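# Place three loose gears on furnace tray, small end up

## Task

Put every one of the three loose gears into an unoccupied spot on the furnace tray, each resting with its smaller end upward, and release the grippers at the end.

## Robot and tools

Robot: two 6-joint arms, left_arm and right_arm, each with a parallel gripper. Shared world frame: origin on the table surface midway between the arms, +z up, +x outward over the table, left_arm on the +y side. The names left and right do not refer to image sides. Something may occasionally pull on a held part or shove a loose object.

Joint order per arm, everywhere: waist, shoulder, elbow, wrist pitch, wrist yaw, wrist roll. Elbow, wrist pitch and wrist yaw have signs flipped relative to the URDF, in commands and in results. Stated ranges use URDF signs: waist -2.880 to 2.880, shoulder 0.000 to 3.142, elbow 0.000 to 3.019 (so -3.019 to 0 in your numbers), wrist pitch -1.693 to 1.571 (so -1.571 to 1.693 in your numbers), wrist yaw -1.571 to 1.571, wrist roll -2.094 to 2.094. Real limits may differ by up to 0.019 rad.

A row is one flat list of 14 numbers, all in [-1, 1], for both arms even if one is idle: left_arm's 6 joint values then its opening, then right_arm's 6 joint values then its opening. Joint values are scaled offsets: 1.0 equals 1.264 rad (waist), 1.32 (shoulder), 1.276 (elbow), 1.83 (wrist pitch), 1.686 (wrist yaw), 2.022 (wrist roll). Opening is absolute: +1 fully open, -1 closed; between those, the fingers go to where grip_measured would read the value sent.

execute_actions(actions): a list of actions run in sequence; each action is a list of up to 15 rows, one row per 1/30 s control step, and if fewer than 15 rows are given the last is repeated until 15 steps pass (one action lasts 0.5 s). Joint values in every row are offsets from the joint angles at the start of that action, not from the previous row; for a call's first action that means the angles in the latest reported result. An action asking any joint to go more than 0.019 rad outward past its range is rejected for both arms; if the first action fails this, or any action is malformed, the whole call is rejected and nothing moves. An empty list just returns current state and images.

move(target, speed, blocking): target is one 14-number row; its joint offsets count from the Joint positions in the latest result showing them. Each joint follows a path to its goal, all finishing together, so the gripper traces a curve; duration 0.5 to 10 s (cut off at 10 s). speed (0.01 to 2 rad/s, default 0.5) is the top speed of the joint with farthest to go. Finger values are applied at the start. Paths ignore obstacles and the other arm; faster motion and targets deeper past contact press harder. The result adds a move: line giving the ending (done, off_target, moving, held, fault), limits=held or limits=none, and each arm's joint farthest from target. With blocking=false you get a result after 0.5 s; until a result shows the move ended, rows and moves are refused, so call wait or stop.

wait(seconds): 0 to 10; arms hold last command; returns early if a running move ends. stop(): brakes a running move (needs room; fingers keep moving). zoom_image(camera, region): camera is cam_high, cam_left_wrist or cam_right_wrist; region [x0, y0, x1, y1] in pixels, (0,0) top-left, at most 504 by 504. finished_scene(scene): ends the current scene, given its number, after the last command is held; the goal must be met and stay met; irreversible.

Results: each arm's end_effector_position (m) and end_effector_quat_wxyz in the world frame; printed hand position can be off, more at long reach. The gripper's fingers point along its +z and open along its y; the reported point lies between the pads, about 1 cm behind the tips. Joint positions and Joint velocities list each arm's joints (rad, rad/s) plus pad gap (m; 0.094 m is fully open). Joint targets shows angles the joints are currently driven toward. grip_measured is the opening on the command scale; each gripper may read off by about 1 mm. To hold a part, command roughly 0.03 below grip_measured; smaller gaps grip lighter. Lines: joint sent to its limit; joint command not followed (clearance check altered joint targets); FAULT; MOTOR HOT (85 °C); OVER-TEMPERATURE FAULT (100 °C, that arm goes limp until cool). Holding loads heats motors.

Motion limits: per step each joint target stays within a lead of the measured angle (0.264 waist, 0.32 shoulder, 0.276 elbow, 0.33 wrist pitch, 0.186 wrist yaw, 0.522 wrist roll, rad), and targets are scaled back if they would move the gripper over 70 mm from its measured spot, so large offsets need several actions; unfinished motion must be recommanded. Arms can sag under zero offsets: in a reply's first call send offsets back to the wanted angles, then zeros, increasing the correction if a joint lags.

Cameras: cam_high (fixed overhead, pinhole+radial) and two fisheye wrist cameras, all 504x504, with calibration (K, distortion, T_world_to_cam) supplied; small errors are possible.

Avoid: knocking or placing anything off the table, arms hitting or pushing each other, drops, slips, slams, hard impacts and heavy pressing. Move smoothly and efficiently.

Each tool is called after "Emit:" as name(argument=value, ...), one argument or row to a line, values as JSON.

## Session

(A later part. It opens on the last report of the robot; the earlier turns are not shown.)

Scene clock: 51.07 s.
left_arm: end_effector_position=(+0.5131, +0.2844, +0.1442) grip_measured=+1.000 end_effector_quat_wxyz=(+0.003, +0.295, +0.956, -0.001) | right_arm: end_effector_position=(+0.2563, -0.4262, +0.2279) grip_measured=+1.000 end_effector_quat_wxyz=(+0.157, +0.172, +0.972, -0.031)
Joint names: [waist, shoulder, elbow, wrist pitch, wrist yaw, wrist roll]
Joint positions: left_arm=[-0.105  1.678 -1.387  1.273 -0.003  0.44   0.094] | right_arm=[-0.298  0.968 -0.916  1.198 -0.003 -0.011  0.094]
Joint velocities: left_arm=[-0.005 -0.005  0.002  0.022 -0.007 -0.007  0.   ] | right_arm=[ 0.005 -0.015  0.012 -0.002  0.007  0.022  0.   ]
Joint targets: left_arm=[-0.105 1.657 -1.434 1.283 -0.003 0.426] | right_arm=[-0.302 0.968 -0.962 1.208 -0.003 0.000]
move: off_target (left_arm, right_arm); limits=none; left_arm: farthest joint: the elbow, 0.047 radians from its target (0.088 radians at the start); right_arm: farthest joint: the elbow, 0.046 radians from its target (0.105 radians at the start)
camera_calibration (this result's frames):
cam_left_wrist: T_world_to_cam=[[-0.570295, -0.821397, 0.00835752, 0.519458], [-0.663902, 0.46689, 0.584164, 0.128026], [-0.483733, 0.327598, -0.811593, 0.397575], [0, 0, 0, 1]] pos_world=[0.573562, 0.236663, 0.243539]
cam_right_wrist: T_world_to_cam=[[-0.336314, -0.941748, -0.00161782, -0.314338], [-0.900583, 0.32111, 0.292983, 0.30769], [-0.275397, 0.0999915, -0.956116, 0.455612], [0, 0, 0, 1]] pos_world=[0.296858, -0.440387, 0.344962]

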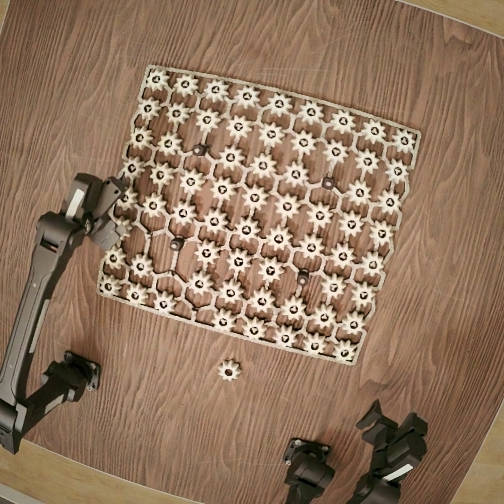

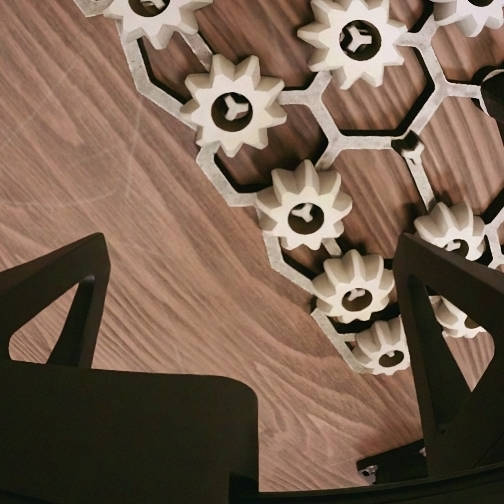

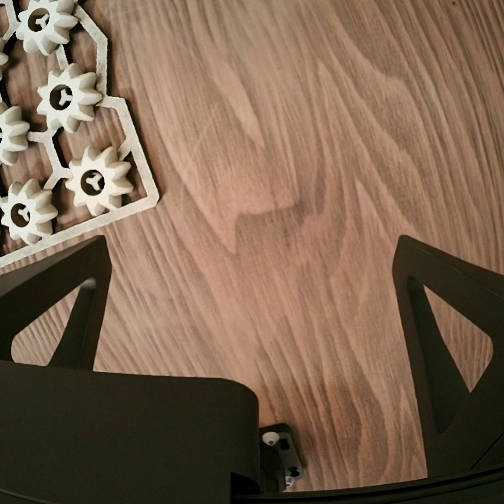

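Emit:
move(
  target=[-0.844,-0.131,0.165,-0.043,0,-0.2235,1, 0,0,-0.02,0,0,0,1],
  speed=1.0,
)

Scene clock: 53.93 s.
left_arm: end_effector_position=(+0.1637, -0.0478, +0.1329) grip_measured=+1.000 end_effector_quat_wxyz=(+0.002, +0.581, +0.814, -0.004) | right_arm: end_effector_position=(+0.2554, -0.4258, +0.2262) grip_measured=+1.000 end_effector_quat_wxyz=(+0.155, +0.172, +0.972, -0.031)
Joint names: [waist, shoulder, elbow, wrist pitch, wrist yaw, wrist roll]
Joint positions: left_arm=[-1.184  1.532 -1.177  1.207 -0.004  0.003  0.094] | right_arm=[-0.298  0.968 -0.912  1.198 -0.003 -0.011  0.094]
Joint velocities: left_arm=[-0.005  0.015  0.002  0.002  0.007  0.022  0.   ] | right_arm=[-0.005  0.005 -0.022  0.002  0.007  0.081  0.   ]
Joint targets: left_arm=[-1.172 1.505 -1.176 1.194 -0.003 -0.012] | right_arm=[-0.298 0.968 -0.942 1.198 -0.003 -0.011]
move: off_target (left_arm, right_arm); limits=none; left_arm: farthest joint: the shoulder, 0.027 radians from its target (0.173 radians at the start); right_arm: farthest joint: the elbow, 0.029 radians from its target (0.025 radians at the start)
camera_calibration (this result's frames):
cam_left_wrist: T_world_to_cam=[[-0.948336, -0.317019, 0.0125622, 0.132901], [-0.250588, 0.772724, 0.583184, 0.00483344], [-0.194587, 0.549907, -0.812243, 0.291604], [0, 0, 0, 1]] pos_world=[0.183989, -0.121958, 0.232365]
cam_right_wrist: T_world_to_cam=[[-0.336661, -0.941624, -0.00180218, -0.314141], [-0.899427, 0.321007, 0.296625, 0.306113], [-0.278731, 0.101483, -0.954992, 0.454889], [0, 0, 0, 1]] pos_world=[0.296359, -0.440231, 0.343048]

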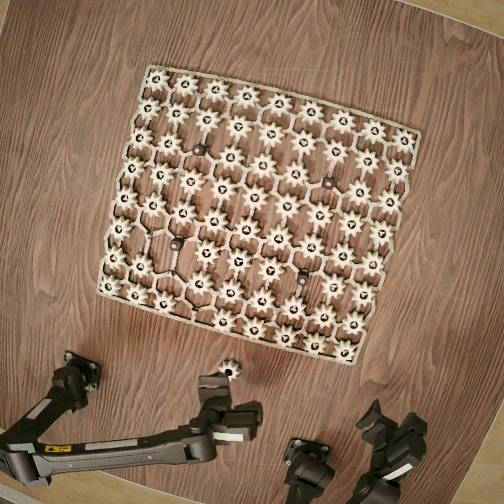

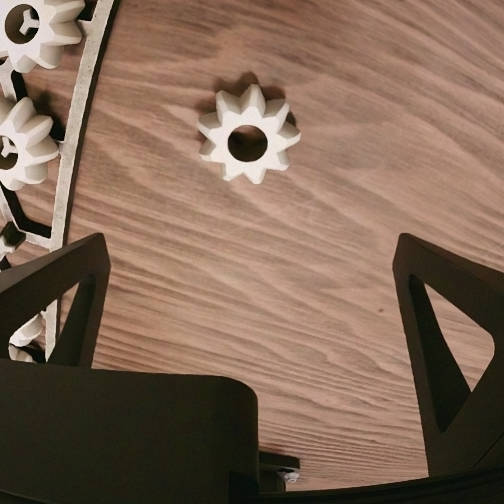

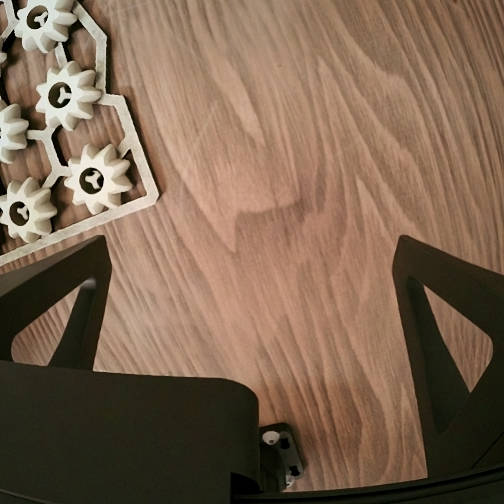

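Emit:
zoom_image(
  camera="cam_left_wrist",
  region=[185, 75, 315, 205],
)

Region (185, 75, 315, 205) of cam_left_wrist's 504x504 image, scaled by 3.877, with more detail than that image has.

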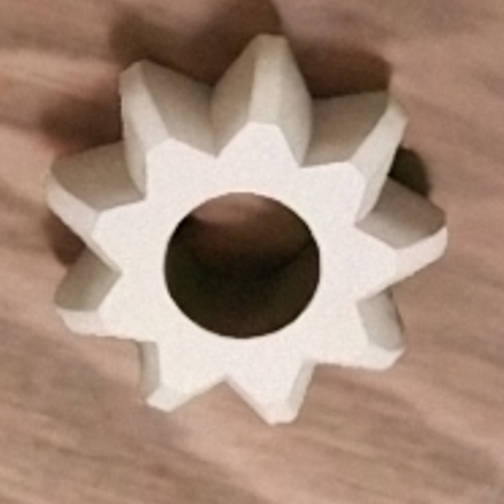

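Emit:
move(
  target=[0.0095,0.110,0.111,-0.162,0,-0.030,1, 0,0,-0.02,0,0,0,1],
  speed=0.35,
)

Scene clock: 56.50 s.
left_arm: end_effector_position=(+0.1645, -0.0500, +0.0315) grip_measured=+1.000 end_effector_quat_wxyz=(+0.006, +0.562, +0.827, -0.008) | right_arm: end_effector_position=(+0.2548, -0.4256, +0.2249) grip_measured=+1.000 end_effector_quat_wxyz=(+0.154, +0.172, +0.973, -0.030)
Joint names: [waist, shoulder, elbow, wrist pitch, wrist yaw, wrist roll]
Joint positions: left_arm=[-1.184  1.661 -1.034  0.924 -0.004 -0.044  0.094] | right_arm=[-0.298  0.968 -0.91   1.198 -0.003 -0.011  0.094]
Joint velocities: left_arm=[ 0.005 -0.005 -0.007 -0.007  0.066 -0.081  0.   ] | right_arm=[-0.005  0.005  0.002  0.002 -0.022 -0.022  0.   ]
Joint targets: left_arm=[-1.172 1.677 -1.035 0.911 -0.004 -0.058] | right_arm=[-0.298 0.968 -0.938 1.198 -0.003 -0.011]
move: off_target (right_arm); limits=none; left_arm: farthest joint: the shoulder, 0.016 radians from its target (0.145 radians at the start); right_arm: farthest joint: the elbow, 0.028 radians from its target (0.025 radians at the start)
camera_calibration (this result's frames):
cam_left_wrist: T_world_to_cam=[[-0.932741, -0.360301, 0.013333, 0.129447], [-0.287819, 0.766356, 0.574333, 0.0719824], [-0.21715, 0.531867, -0.818513, 0.213584], [0, 0, 0, 1]] pos_world=[0.187839, -0.122122, 0.131754]
cam_right_wrist: T_world_to_cam=[[-0.336666, -0.941622, -0.0018469, -0.31412], [-0.898682, 0.320726, 0.299174, 0.304942], [-0.281116, 0.102381, -0.954197, 0.45433], [0, 0, 0, 1]] pos_world=[0.296012, -0.440101, 0.34171]

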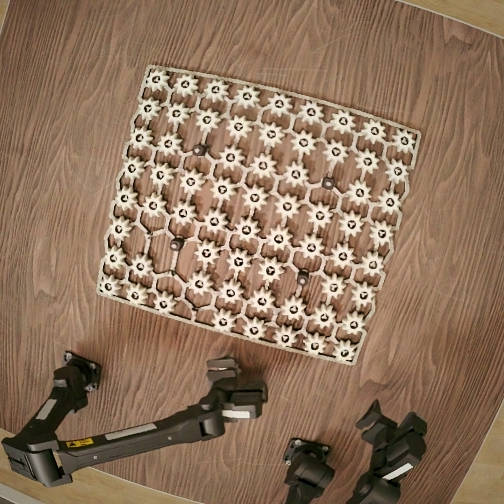

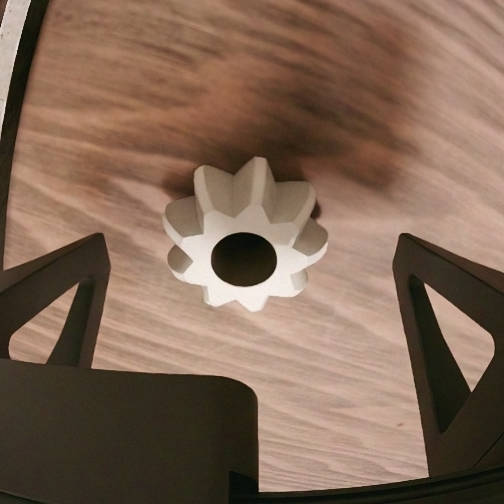

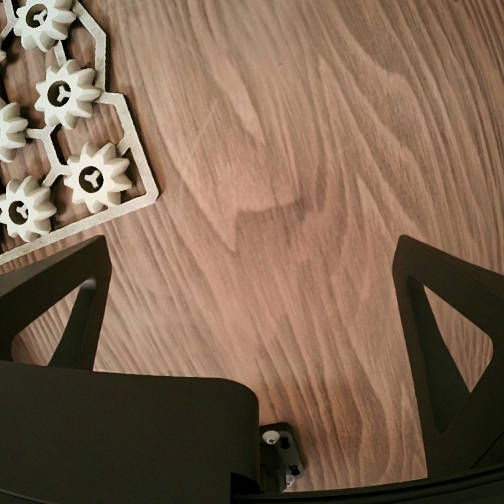

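Emit:
execute_actions(
  actions=[
    [[0.010,0.013,-0.001,-0.008,0,-0.004,1,0,0,-0.022,0,0,0,1],[0.011,0.0145,-0.0005,-0.009,0,-0.004,1,0,0,-0.022,0,0,0,1],[0.012,0.016,0,-0.010,0,-0.004,1,0,0,-0.022,0,0,0,1],[0.013,0.0175,0.0005,-0.011,0,-0.004,1,0,0,-0.022,0,0,0,1],[0.014,0.019,0.001,-0.012,0,-0.004,1,0,0,-0.022,0,0,0,1],[0.0145,0.020,0.0015,-0.013,0,-0.004,1,0,0,-0.022,0,0,0,1],[0.0145,0.0215,0.002,-0.014,0,-0.004,1,0,0,-0.022,0,0,0,1],[0.0145,0.023,0.0025,-0.015,0,-0.004,1,0,0,-0.022,0,0,0,1],[0.0145,0.024,0.003,-0.016,0,-0.004,1,0,0,-0.022,0,0,0,1],[0.0145,0.025,0.0035,-0.017,0,-0.004,1,0,0,-0.022,0,0,0,1],[0.0145,0.026,0.004,-0.018,0,-0.004,1,0,0,-0.022,0,0,0,1],[0.0145,0.0275,0.0045,-0.0185,0,-0.004,1,0,0,-0.022,0,0,0,1],[0.0145,0.029,0.005,-0.019,0,-0.004,1,0,0,-0.022,0,0,0,1],[0.0145,0.030,0.0055,-0.020,0,-0.004,1,0,0,-0.022,0,0,0,1],[0.0145,0.031,0.006,-0.0208,0,-0.004,1,0,0,-0.022,0,0,0,1]],
  ],
)

Emit:
wait(
  seconds=0.3,
)

Scene clock: 58.17 s.
left_arm: end_effector_position=(+0.1680, -0.0528, +0.0262) grip_measured=+1.000 end_effector_quat_wxyz=(+0.010, +0.559, +0.829, -0.010) | right_arm: end_effector_position=(+0.2548, -0.4256, +0.2249) grip_measured=+1.000 end_effector_quat_wxyz=(+0.154, +0.172, +0.973, -0.030)
Joint names: [waist, shoulder, elbow, wrist pitch, wrist yaw, wrist roll]
Joint positions: left_arm=[-1.178  1.673 -1.033  0.901 -0.004 -0.044  0.094] | right_arm=[-0.298  0.968 -0.91   1.198 -0.003 -0.011  0.094]
Joint velocities: left_arm=[ 0.005  0.054  0.037 -0.042  0.095 -0.037  0.   ] | right_arm=[-0.005 -0.034  0.002  0.012  0.081  0.007  0.   ]
Joint targets: left_arm=[-1.166 1.702 -1.026 0.886 -0.004 -0.052] | right_arm=[-0.298 0.968 -0.938 1.198 -0.003 -0.011]
camera_calibration (this result's frames):
cam_left_wrist: T_world_to_cam=[[-0.930705, -0.365515, 0.0136603, 0.131118], [-0.293934, 0.769623, 0.566818, 0.0795565], [-0.217694, 0.523525, -0.82373, 0.211235], [0, 0, 0, 1]] pos_world=[0.191402, -0.12389, 0.127115]
cam_right_wrist: T_world_to_cam=[[-0.336666, -0.941622, -0.0018469, -0.31412], [-0.898682, 0.320726, 0.299174, 0.304942], [-0.281116, 0.102381, -0.954197, 0.45433], [0, 0, 0, 1]] pos_world=[0.296012, -0.440101, 0.34171]

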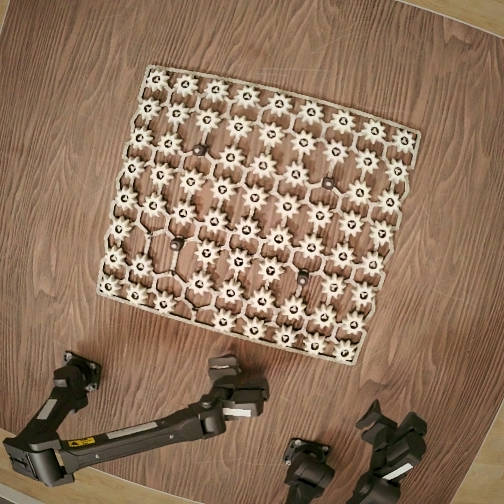

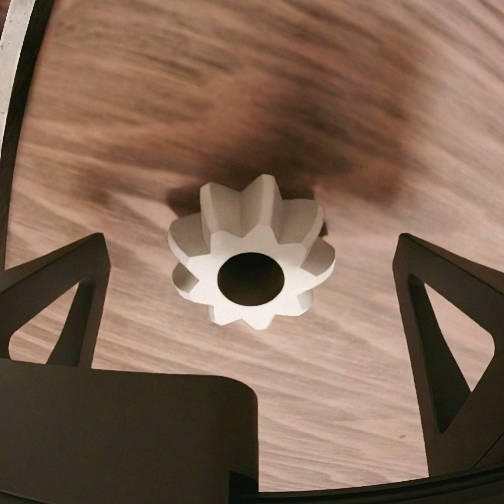

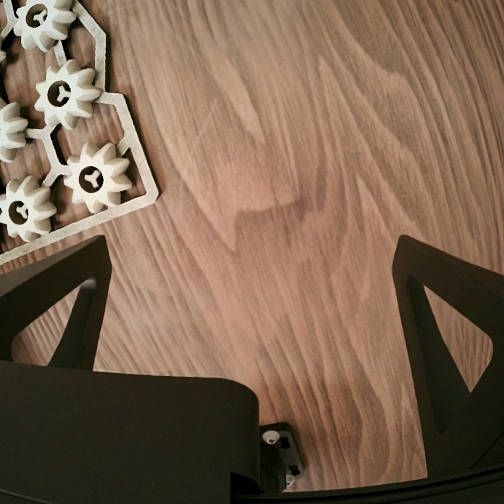

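Scene clock: 58.47 s.
left_arm: end_effector_position=(+0.1671, -0.0502, +0.0220) grip_measured=+1.000 end_effector_quat_wxyz=(+0.006, +0.559, +0.829, -0.007) | right_arm: end_effector_position=(+0.2548, -0.4256, +0.2249) grip_measured=+1.000 end_effector_quat_wxyz=(+0.154, +0.172, +0.973, -0.030)
Joint names: [waist, shoulder, elbow, wrist pitch, wrist yaw, wrist roll]
Joint positions: left_arm=[-1.178  1.679 -1.027  0.899 -0.004 -0.044  0.094] | right_arm=[-0.298  0.968 -0.91   1.198 -0.003 -0.011  0.094]
Joint velocities: left_arm=[ 0.005 -0.005  0.007 -0.027  0.037  0.007  0.   ] | right_arm=[ 0.005 -0.005 -0.007 -0.002 -0.007 -0.007  0.   ]
Joint targets: left_arm=[-1.166 1.702 -1.026 0.886 -0.004 -0.052] | right_arm=[-0.298 0.968 -0.938 1.198 -0.003 -0.011]
wait: 0.30 s; no rest
camera_calibration (this result's frames):
cam_left_wrist: T_world_to_cam=[[-0.930662, -0.365637, 0.013327, 0.131265], [-0.292122, 0.76449, 0.574647, 0.0789622], [-0.2203, 0.530909, -0.818293, 0.206921], [0, 0, 0, 1]] pos_world=[0.190815, -0.122227, 0.122197]
cam_right_wrist: T_world_to_cam=[[-0.336666, -0.941622, -0.0018469, -0.31412], [-0.898682, 0.320726, 0.299174, 0.304942], [-0.281116, 0.102381, -0.954197, 0.45433], [0, 0, 0, 1]] pos_world=[0.296012, -0.440101, 0.34171]

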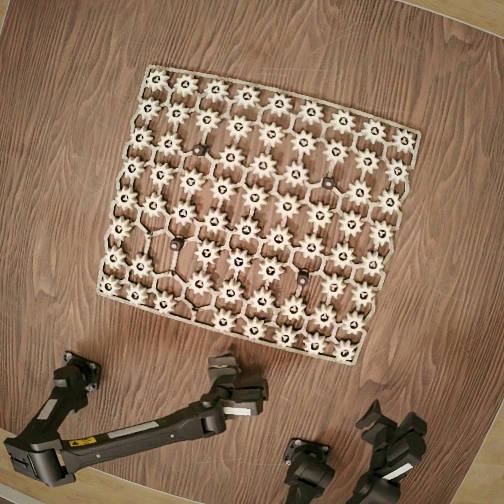

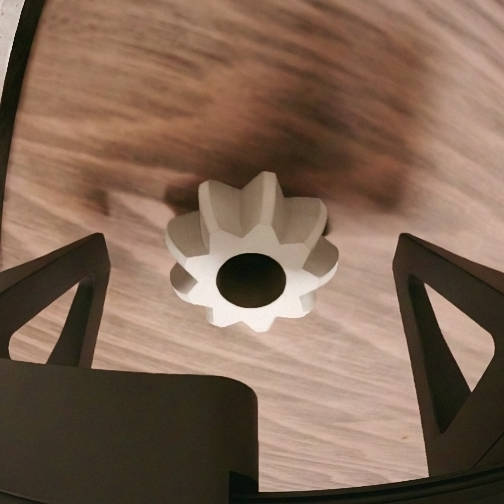

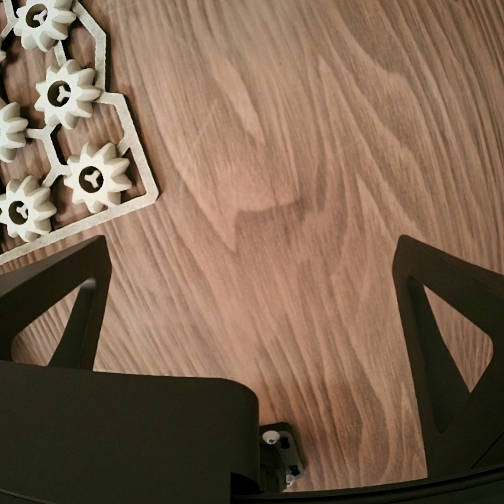

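Emit:
execute_actions(
  actions=[
    [[0.009,0.0185,0.001,-0.005,0,-0.004,1,0,0,-0.022,0,0,0,1],[0.009,0.0195,0.001,-0.005,0,-0.004,1,0,0,-0.022,0,0,0,1],[0.009,0.0205,0.001,-0.005,0,-0.004,1,0,0,-0.022,0,0,0,1],[0.009,0.0215,0.0015,-0.005,0,-0.004,1,0,0,-0.022,0,0,0,1],[0.009,0.0225,0.0015,-0.005,0,-0.004,1,0,0,-0.022,0,0,0,1],[0.009,0.0235,0.002,-0.005,0,-0.004,1,0,0,-0.022,0,0,0,1],[0.009,0.0245,0.002,-0.005,0,-0.004,1,0,0,-0.022,0,0,0,1],[0.009,0.0255,0.002,-0.005,0,-0.004,1,0,0,-0.022,0,0,0,1],[0.009,0.0265,0.002,-0.005,0,-0.004,1,0,0,-0.022,0,0,0,1]],
  ],
)

Emit:
wait(
  seconds=0.2,
)

Scene clock: 60.27 s.
left_arm: end_effector_position=(+0.1666, -0.0490, +0.0170) grip_measured=+1.000 end_effector_quat_wxyz=(+0.002, +0.559, +0.829, -0.004) | right_arm: end_effector_position=(+0.2548, -0.4256, +0.2249) grip_measured=+1.000 end_effector_quat_wxyz=(+0.154, +0.172, +0.973, -0.030)
Joint names: [waist, shoulder, elbow, wrist pitch, wrist yaw, wrist roll]
Joint positions: left_arm=[-1.178  1.691 -1.027  0.899 -0.004 -0.044  0.094] | right_arm=[-0.298  0.968 -0.91   1.198 -0.003 -0.011  0.094]
Joint velocities: left_arm=[-0.015 -0.005 -0.002 -0.002 -0.022 -0.066  0.   ] | right_arm=[-0.015 -0.005  0.002  0.017  0.022 -0.007  0.   ]
Joint targets: left_arm=[-1.167 1.715 -1.025 0.890 -0.004 -0.052] | right_arm=[-0.298 0.968 -0.938 1.198 -0.003 -0.011]
camera_calibration (this result's frames):
cam_left_wrist: T_world_to_cam=[[-0.930611, -0.365783, 0.012912, 0.131368], [-0.289842, 0.758028, 0.584281, 0.0798546], [-0.223508, 0.539996, -0.811448, 0.203004], [0, 0, 0, 1]] pos_world=[0.19077, -0.122101, 0.116373]
cam_right_wrist: T_world_to_cam=[[-0.336666, -0.941622, -0.0018469, -0.31412], [-0.898682, 0.320726, 0.299174, 0.304942], [-0.281116, 0.102381, -0.954197, 0.45433], [0, 0, 0, 1]] pos_world=[0.296012, -0.440101, 0.34171]

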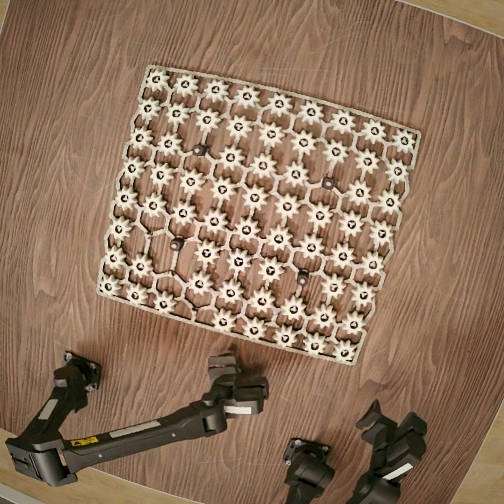

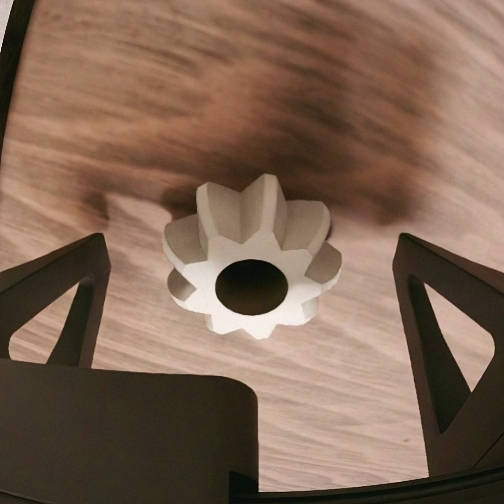

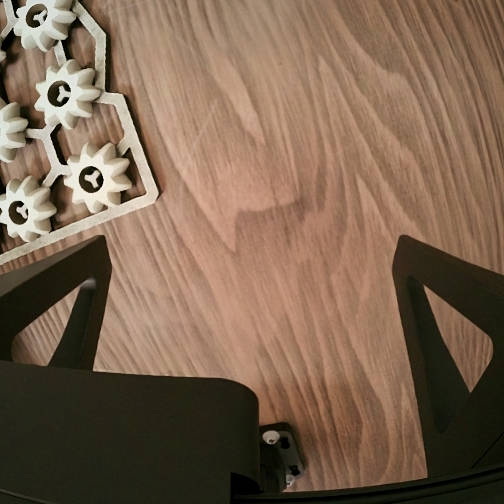

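Scene clock: 60.47 s.
left_arm: end_effector_position=(+0.1666, -0.0490, +0.0170) grip_measured=+1.000 end_effector_quat_wxyz=(+0.002, +0.559, +0.829, -0.004) | right_arm: end_effector_position=(+0.2548, -0.4256, +0.2249) grip_measured=+1.000 end_effector_quat_wxyz=(+0.154, +0.172, +0.973, -0.030)
Joint names: [waist, shoulder, elbow, wrist pitch, wrist yaw, wrist roll]
Joint positions: left_arm=[-1.178  1.691 -1.027  0.899 -0.004 -0.044  0.094] | right_arm=[-0.298  0.968 -0.91   1.198 -0.003 -0.011  0.094]
Joint velocities: left_arm=[-0.015 -0.005 -0.012 -0.017  0.022 -0.037  0.   ] | right_arm=[-0.005  0.015  0.012  0.007  0.022 -0.066  0.   ]
Joint targets: left_arm=[-1.167 1.715 -1.025 0.890 -0.004 -0.052] | right_arm=[-0.298 0.968 -0.938 1.198 -0.003 -0.011]
wait: 0.20 s; at rest by 0.17 s
camera_calibration (this result's frames):
cam_left_wrist: T_world_to_cam=[[-0.930611, -0.365783, 0.012912, 0.131368], [-0.289842, 0.758028, 0.584281, 0.0798546], [-0.223508, 0.539996, -0.811448, 0.203004], [0, 0, 0, 1]] pos_world=[0.19077, -0.122101, 0.116373]
cam_right_wrist: T_world_to_cam=[[-0.336666, -0.941622, -0.0018469, -0.31412], [-0.898682, 0.320726, 0.299174, 0.304942], [-0.281116, 0.102381, -0.954197, 0.45433], [0, 0, 0, 1]] pos_world=[0.296012, -0.440101, 0.34171]

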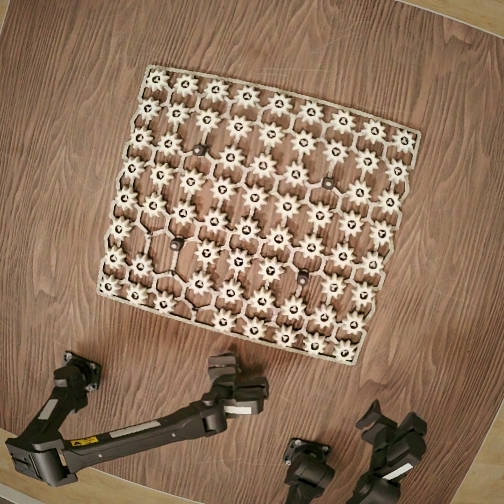

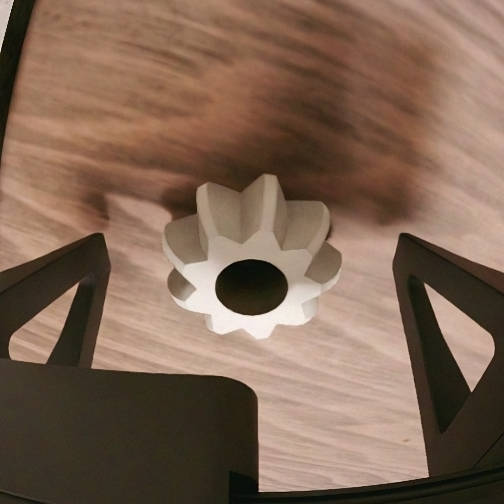

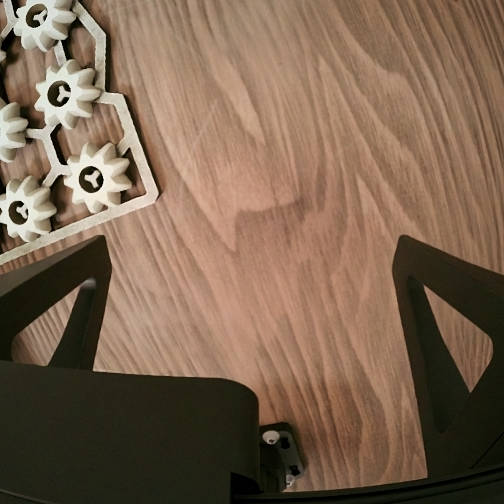

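Emit:
execute_actions(
  actions=[
    [[0.009,0.019,0.001,-0.005,0,-0.004,0.85,0,0,-0.022,0,0,0,1],[0.009,0.020,0.001,-0.005,0,-0.004,0.7,0,0,-0.022,0,0,0,1],[0.009,0.021,0.001,-0.005,0,-0.004,0.6,0,0,-0.022,0,0,0,1],[0.009,0.022,0.001,-0.005,0,-0.004,0.5,0,0,-0.022,0,0,0,1],[0.009,0.023,0.001,-0.005,0,-0.004,0.45,0,0,-0.022,0,0,0,1],[0.009,0.0235,0.001,-0.005,0,-0.004,0.4,0,0,-0.022,0,0,0,1],[0.009,0.0235,0.001,-0.005,0,-0.004,0.4,0,0,-0.022,0,0,0,1],[0.009,0.0235,0.001,-0.005,0,-0.004,0.4,0,0,-0.022,0,0,0,1]],
  ],
)

Scene clock: 61.57 s.
left_arm: end_effector_position=(+0.1664, -0.0482, +0.0142) grip_measured=+0.402 end_effector_quat_wxyz=(-0.001, +0.559, +0.829, -0.002) | right_arm: end_effector_position=(+0.2548, -0.4256, +0.2249) grip_measured=+1.000 end_effector_quat_wxyz=(+0.154, +0.172, +0.973, -0.030)
Joint names: [waist, shoulder, elbow, wrist pitch, wrist yaw, wrist roll]
Joint positions: left_arm=[-1.178  1.698 -1.027  0.899 -0.004 -0.044  0.066] | right_arm=[-0.298  0.968 -0.91   1.198 -0.003 -0.011  0.094]
Joint velocities: left_arm=[-0.015 -0.015 -0.002  0.007  0.007  0.066 -0.   ] | right_arm=[-0.015  0.005 -0.017  0.022 -0.081  0.007  0.   ]
Joint targets: left_arm=[-1.167 1.722 -1.026 0.890 -0.004 -0.052] | right_arm=[-0.298 0.968 -0.938 1.198 -0.003 -0.011]
camera_calibration (this result's frames):
cam_left_wrist: T_world_to_cam=[[-0.930581, -0.365866, 0.0126703, 0.131427], [-0.2885, 0.754227, 0.589838, 0.080394], [-0.225358, 0.545237, -0.807422, 0.200734], [0, 0, 0, 1]] pos_world=[0.190734, -0.121998, 0.112992]
cam_right_wrist: T_world_to_cam=[[-0.336666, -0.941622, -0.0018469, -0.31412], [-0.898682, 0.320726, 0.299174, 0.304942], [-0.281116, 0.102381, -0.954197, 0.45433], [0, 0, 0, 1]] pos_world=[0.296012, -0.440101, 0.34171]

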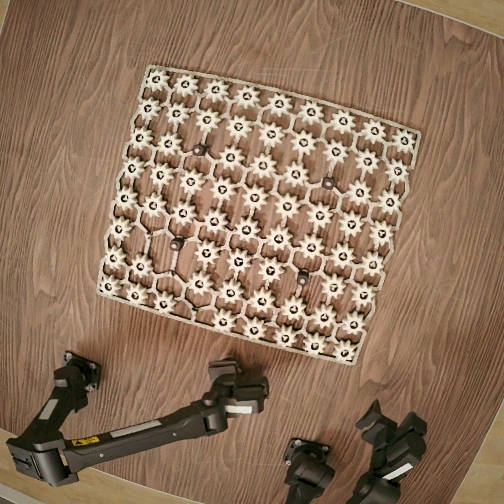

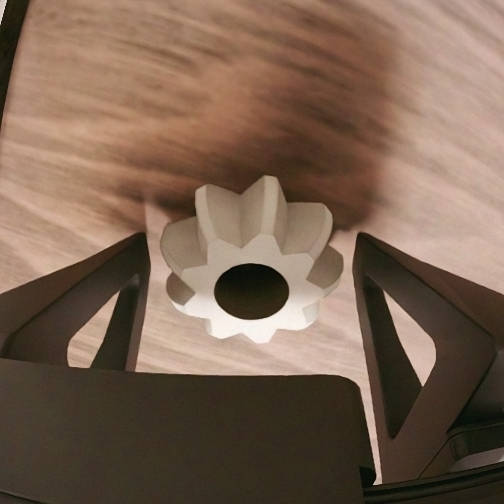

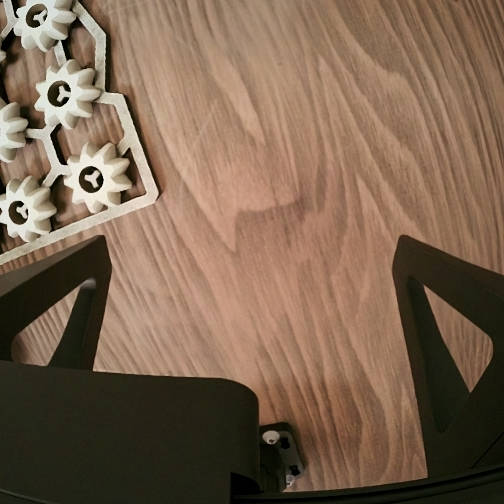

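z=.0142. Close.

Emit:
execute_actions(
  actions=[
    [[0,0,-0.003,0,0,0,0.35,0,0,-0.022,0,0,0,1],[0,0,-0.003,0,0,0,0.31,0,0,-0.022,0,0,0,1],[0,0,-0.003,0,0,0,0.28,0,0,-0.022,0,0,0,1],[0,0,-0.003,0,0,0,0.25,0,0,-0.022,0,0,0,1],[0,0,-0.003,0,0,0,0.23,0,0,-0.022,0,0,0,1],[0,0,-0.003,0,0,0,0.21,0,0,-0.022,0,0,0,1],[0,0,-0.003,0,0,0,0.19,0,0,-0.022,0,0,0,1],[0,0,-0.003,0,0,0,0.17,0,0,-0.022,0,0,0,1],[0,0,-0.003,0,0,0,0.15,0,0,-0.022,0,0,0,1],[0,0,-0.003,0,0,0,0.13,0,0,-0.022,0,0,0,1],[0,0,-0.003,0,0,0,0.11,0,0,-0.022,0,0,0,1]],
  ],
)

Emit:
wait(
  seconds=0.2,
)

Scene clock: 62.43 s.
left_arm: end_effector_position=(+0.1661, -0.0483, +0.0142) grip_measured=+0.170 end_effector_quat_wxyz=(-0.002, +0.559, +0.829, -0.003) | right_arm: end_effector_position=(+0.2548, -0.4256, +0.2249) grip_measured=+1.000 end_effector_quat_wxyz=(+0.154, +0.172, +0.973, -0.030)
Joint names: [waist, shoulder, elbow, wrist pitch, wrist yaw, wrist roll]
Joint positions: left_arm=[-1.178  1.698 -1.027  0.899 -0.006 -0.044  0.055] | right_arm=[-0.298  0.968 -0.91   1.198 -0.003 -0.011  0.094]
Joint velocities: left_arm=[ 0.005  0.005  0.007 -0.007 -0.007 -0.007 -0.001] | right_arm=[-0.005 -0.005 -0.002  0.012  0.051 -0.022  0.   ]
Joint targets: left_arm=[-1.178 1.698 -1.031 0.899 -0.004 -0.044] | right_arm=[-0.298 0.968 -0.938 1.198 -0.003 -0.011]
camera_calibration (this result's frames):
cam_left_wrist: T_world_to_cam=[[-0.930562, -0.365858, 0.0141951, 0.13114], [-0.287651, 0.754527, 0.58987, 0.0802607], [-0.226519, 0.544827, -0.807374, 0.200899], [0, 0, 0, 1]] pos_world=[0.190629, -0.122036, 0.112996]
cam_right_wrist: T_world_to_cam=[[-0.336666, -0.941622, -0.0018469, -0.31412], [-0.898682, 0.320726, 0.299174, 0.304942], [-0.281116, 0.102381, -0.954197, 0.45433], [0, 0, 0, 1]] pos_world=[0.296012, -0.440101, 0.34171]

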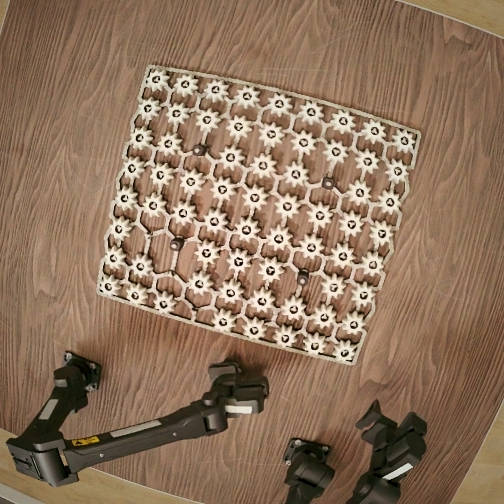

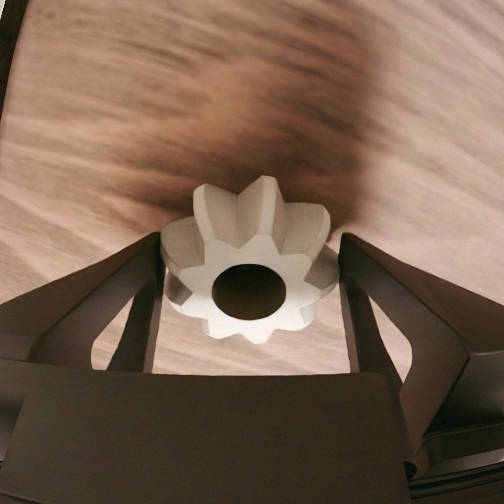

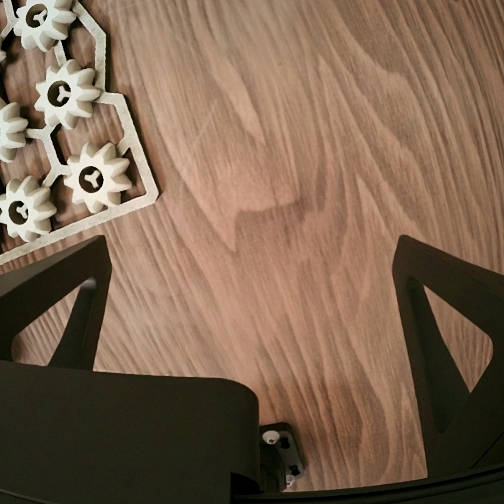

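Scene clock: 62.63 s.
left_arm: end_effector_position=(+0.1661, -0.0483, +0.0142) grip_measured=+0.170 end_effector_quat_wxyz=(-0.002, +0.559, +0.829, -0.003) | right_arm: end_effector_position=(+0.2548, -0.4256, +0.2249) grip_measured=+1.000 end_effector_quat_wxyz=(+0.154, +0.172, +0.973, -0.030)
Joint names: [waist, shoulder, elbow, wrist pitch, wrist yaw, wrist roll]
Joint positions: left_arm=[-1.178  1.698 -1.027  0.899 -0.006 -0.044  0.055] | right_arm=[-0.298  0.968 -0.91   1.198 -0.003 -0.011  0.094]
Joint velocities: left_arm=[-0.005 -0.015  0.002 -0.002 -0.007  0.007  0.002] | right_arm=[-0.015 -0.024 -0.017  0.002 -0.037 -0.007  0.   ]
Joint targets: left_arm=[-1.178 1.698 -1.031 0.899 -0.004 -0.044] | right_arm=[-0.298 0.968 -0.938 1.198 -0.003 -0.011]
wait: 0.20 s; at rest by 0.17 s
camera_calibration (this result's frames):
cam_left_wrist: T_world_to_cam=[[-0.930562, -0.365858, 0.0141951, 0.13114], [-0.287651, 0.754527, 0.58987, 0.0802607], [-0.226519, 0.544827, -0.807374, 0.200899], [0, 0, 0, 1]] pos_world=[0.190629, -0.122036, 0.112996]
cam_right_wrist: T_world_to_cam=[[-0.336666, -0.941622, -0.0018469, -0.31412], [-0.898682, 0.320726, 0.299174, 0.304942], [-0.281116, 0.102381, -0.954197, 0.45433], [0, 0, 0, 1]] pos_world=[0.296012, -0.440101, 0.34171]

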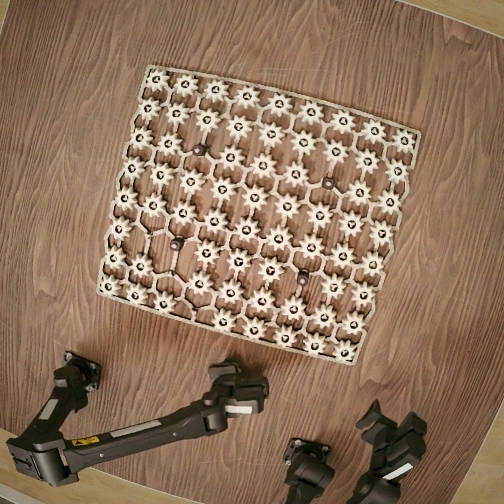

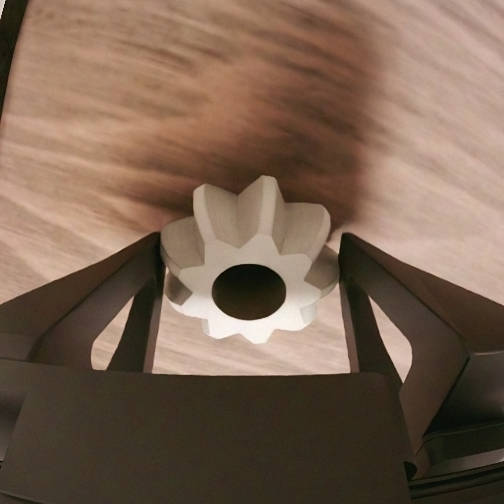

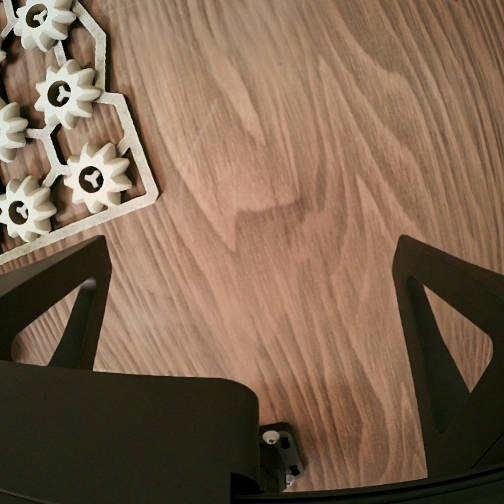

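Emit:
execute_actions(
  actions=[
    [[0,-0.015,-0.027,0,0,0,0.11,0,0,-0.022,0,0,0,1],[0,-0.027,-0.040,0,0,0,0.11,0,0,-0.022,0,0,0,1],[0,-0.038,-0.050,0.005,0,0,0.11,0,0,-0.022,0,0,0,1],[0,-0.048,-0.058,0.012,0,0,0.11,0,0,-0.022,0,0,0,1],[0,-0.057,-0.065,0.020,0,0,0.11,0,0,-0.022,0,0,0,1],[0,-0.065,-0.071,0.029,0,0,0.11,0,0,-0.022,0,0,0,1],[0,-0.072,-0.077,0.038,0,0,0.11,0,0,-0.022,0,0,0,1],[0,-0.079,-0.082,0.047,0,0,0.11,0,0,-0.022,0,0,0,1],[0,-0.085,-0.086,0.056,0,0,0.11,0,0,-0.022,0,0,0,1],[0,-0.090,-0.089,0.065,0,0,0.11,0,0,-0.022,0,0,0,1],[0,-0.095,-0.089,0.074,0,0,0.11,0,0,-0.022,0,0,0,1],[0,-0.095,-0.089,0.082,0,0,0.11,0,0,-0.022,0,0,0,1],[0,-0.095,-0.089,0.089,0,0,0.11,0,0,-0.022,0,0,0,1],[0,-0.095,-0.089,0.094,0,0,0.11,0,0,-0.022,0,0,0,1],[0,-0.095,-0.089,0.096,0,0,0.11,0,0,-0.022,0,0,0,1]],
  ],
)

Emit:
wait(
  seconds=0.3,
)

Scene clock: 64.30 s.
left_arm: end_effector_position=(+0.1662, -0.0486, +0.0728) grip_measured=+0.170 end_effector_quat_wxyz=(+0.002, +0.559, +0.829, -0.005) | right_arm: end_effector_position=(+0.2548, -0.4256, +0.2249) grip_measured=+1.000 end_effector_quat_wxyz=(+0.154, +0.172, +0.973, -0.030)
Joint names: [waist, shoulder, elbow, wrist pitch, wrist yaw, wrist roll]
Joint positions: left_arm=[-1.178  1.604 -1.089  1.046 -0.006 -0.044  0.055] | right_arm=[-0.298  0.968 -0.91   1.198 -0.003 -0.011  0.094]
Joint velocities: left_arm=[-0.005 -0.22  -0.076  0.266  0.051 -0.139 -0.001] | right_arm=[-0.015 -0.015 -0.007  0.007  0.007  0.022  0.   ]
Joint targets: left_arm=[-1.178 1.573 -1.141 1.075 -0.006 -0.044] | right_arm=[-0.298 0.968 -0.938 1.198 -0.003 -0.011]
camera_calibration (this result's frames):
cam_left_wrist: T_world_to_cam=[[-0.930606, -0.365734, 0.0145172, 0.130286], [-0.289437, 0.759588, 0.582454, 0.047012], [-0.224051, 0.537834, -0.812734, 0.248096], [0, 0, 0, 1]] pos_world=[0.190438, -0.121494, 0.172362]
cam_right_wrist: T_world_to_cam=[[-0.336666, -0.941622, -0.0018469, -0.31412], [-0.898682, 0.320726, 0.299174, 0.304942], [-0.281116, 0.102381, -0.954197, 0.45433], [0, 0, 0, 1]] pos_world=[0.296012, -0.440101, 0.34171]

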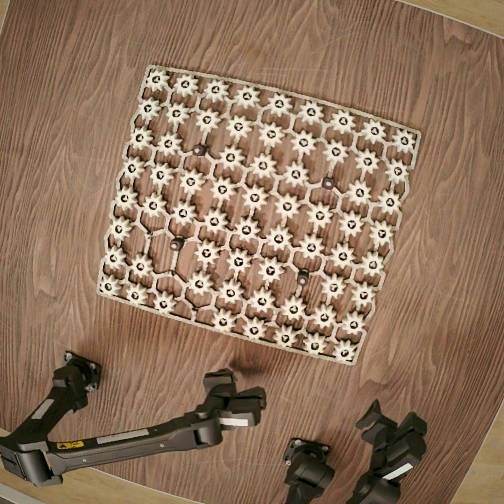

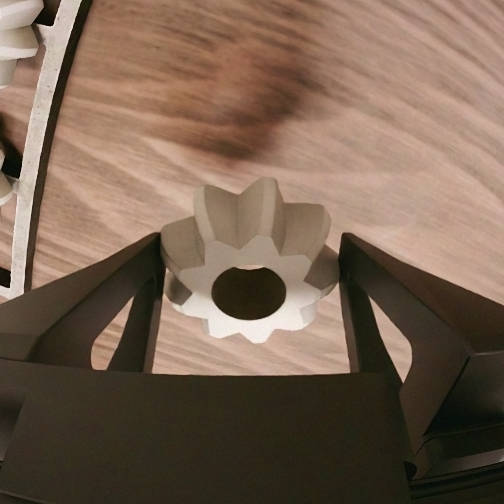

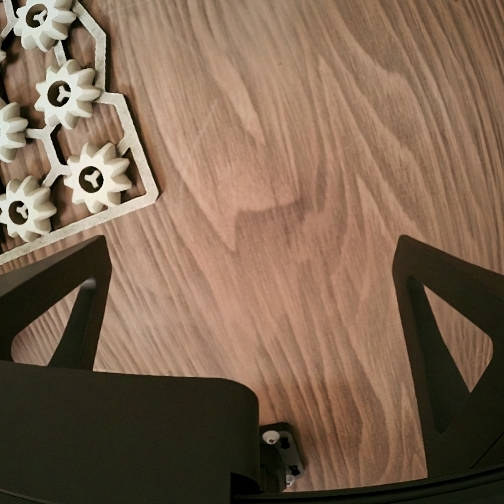

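Scene clock: 64.60 s.
left_arm: end_effector_position=(+0.1652, -0.0457, +0.0778) grip_measured=+0.170 end_effector_quat_wxyz=(-0.001, +0.559, +0.829, -0.003) | right_arm: end_effector_position=(+0.2548, -0.4256, +0.2249) grip_measured=+1.000 end_effector_quat_wxyz=(+0.154, +0.172, +0.973, -0.030)
Joint names: [waist, shoulder, elbow, wrist pitch, wrist yaw, wrist roll]
Joint positions: left_arm=[-1.178  1.593 -1.091  1.065 -0.006 -0.044  0.055] | right_arm=[-0.298  0.968 -0.91   1.198 -0.003 -0.011  0.094]
Joint velocities: left_arm=[-0.005 -0.005 -0.002  0.012 -0.037 -0.066 -0.003] | right_arm=[-0.024 -0.015  0.002 -0.002 -0.007 -0.051  0.   ]
Joint targets: left_arm=[-1.178 1.573 -1.141 1.075 -0.006 -0.044] | right_arm=[-0.298 0.968 -0.938 1.198 -0.003 -0.011]
wait: 0.30 s; no rest
camera_calibration (this result's frames):
cam_left_wrist: T_world_to_cam=[[-0.930575, -0.365822, 0.0142892, 0.130332], [-0.288174, 0.75601, 0.587712, 0.0407733], [-0.225801, 0.542792, -0.808944, 0.250557], [0, 0, 0, 1]] pos_world=[0.189609, -0.119147, 0.176861]
cam_right_wrist: T_world_to_cam=[[-0.336666, -0.941622, -0.0018469, -0.31412], [-0.898682, 0.320726, 0.299174, 0.304942], [-0.281116, 0.102381, -0.954197, 0.45433], [0, 0, 0, 1]] pos_world=[0.296012, -0.440101, 0.34171]

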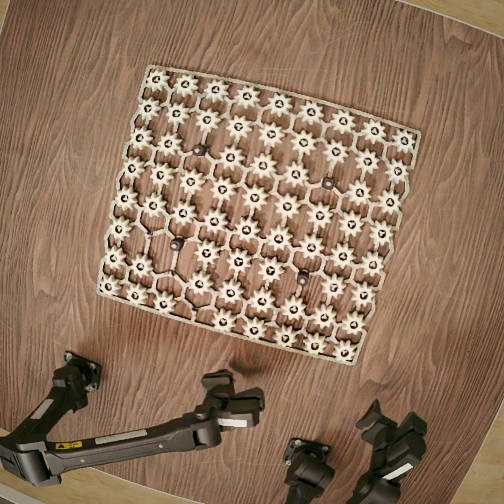

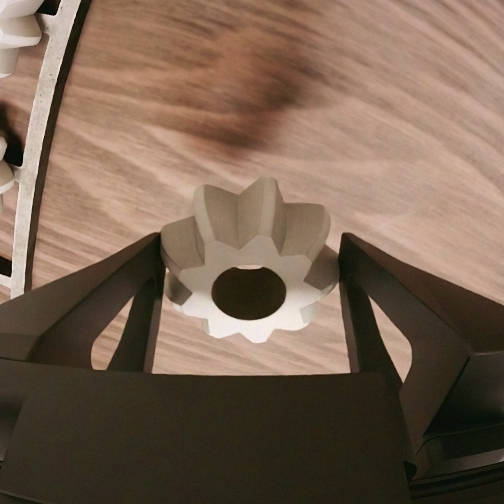

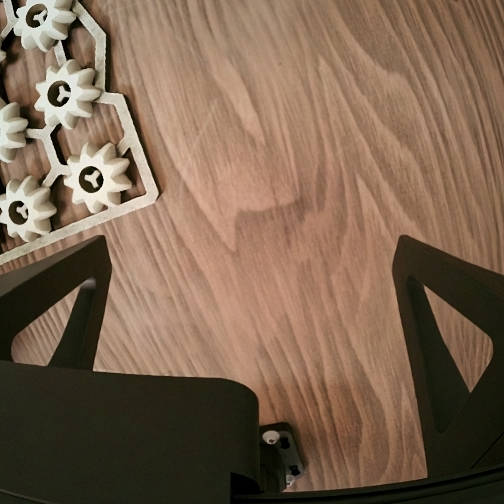

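Emit:
move(
  target=[0.346,-0.0569,0.021,0.0152,0,0.0277,0.11, 0,0,-0.022,0,0,0,1],
  speed=0.5,
)

Scene clock: 67.43 s.
left_arm: end_effector_position=(+0.3157, +0.0672, +0.0812) grip_measured=+0.169 end_effector_quat_wxyz=(-0.006, +0.383, +0.924, -0.000) | right_arm: end_effector_position=(+0.2540, -0.4253, +0.2235) grip_measured=+1.000 end_effector_quat_wxyz=(+0.152, +0.172, +0.973, -0.030)
Joint names: [waist, shoulder, elbow, wrist pitch, wrist yaw, wrist roll]
Joint positions: left_arm=[-0.734  1.558 -1.058  1.083 -0.005 -0.002  0.055] | right_arm=[-0.298  0.968 -0.907  1.198 -0.003 -0.011  0.094]
Joint velocities: left_arm=[-0.015 -0.015  0.002 -0.007 -0.051 -0.022  0.   ] | right_arm=[-0.005 -0.005 -0.002  0.022 -0.095 -0.081  0.   ]
Joint targets: left_arm=[-0.741 1.518 -1.064 1.093 -0.006 0.012] | right_arm=[-0.298 0.968 -0.938 1.198 -0.003 -0.011]
move: off_target (left_arm, right_arm); limits=none; left_arm: farthest joint: the shoulder, 0.040 radians from its target (0.075 radians at the start); right_arm: farthest joint: the elbow, 0.032 radians from its target (0.028 radians at the start)
camera_calibration (this result's frames):
cam_left_wrist: T_world_to_cam=[[-0.712809, -0.701228, 0.0134919, 0.265516], [-0.555668, 0.576374, 0.599188, 0.0923775], [-0.427944, 0.41961, -0.800495, 0.2974], [0, 0, 0, 1]] pos_world=[0.367864, 0.00815114, 0.179134]
cam_right_wrist: T_world_to_cam=[[-0.336671, -0.94162, -0.00189799, -0.314096], [-0.897824, 0.320403, 0.302084, 0.303606], [-0.28384, 0.103407, -0.95328, 0.453689], [0, 0, 0, 1]] pos_world=[0.295612, -0.43995, 0.340182]

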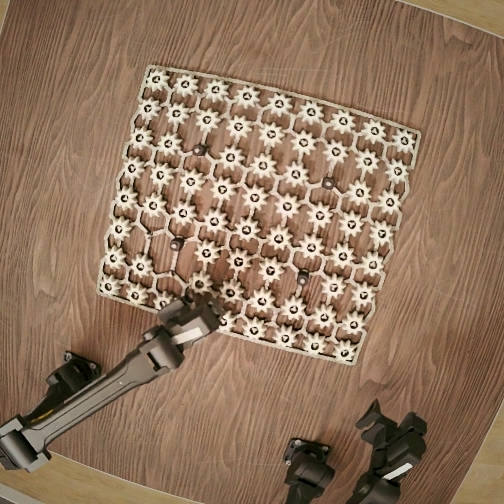

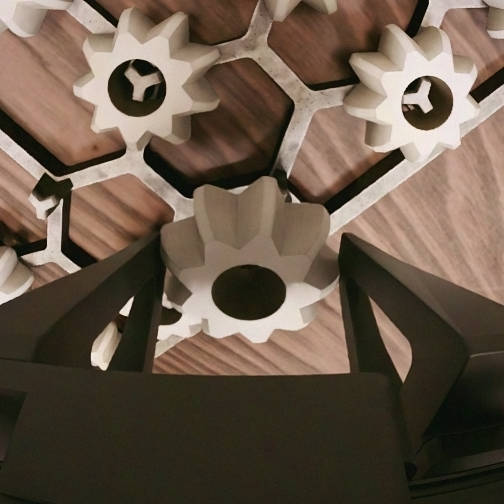

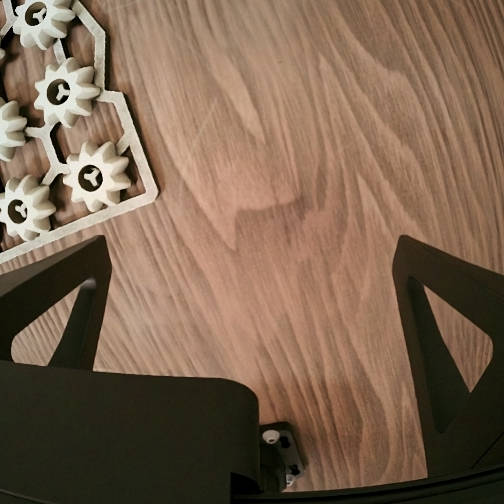

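Emit:
zoom_image(
  camera="cam_left_wrist",
  region=[60, 20, 500, 220],
)

Region (60, 20, 500, 220) of cam_left_wrist's 504x504 image, scaled by 1.145, with more detail than that image has; it fills the top 229 rows of this view, and the rest is white.

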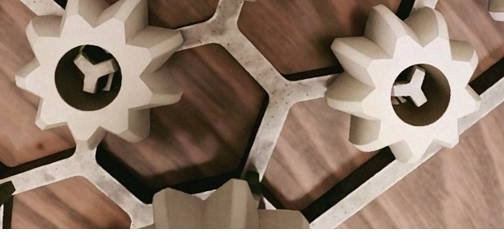

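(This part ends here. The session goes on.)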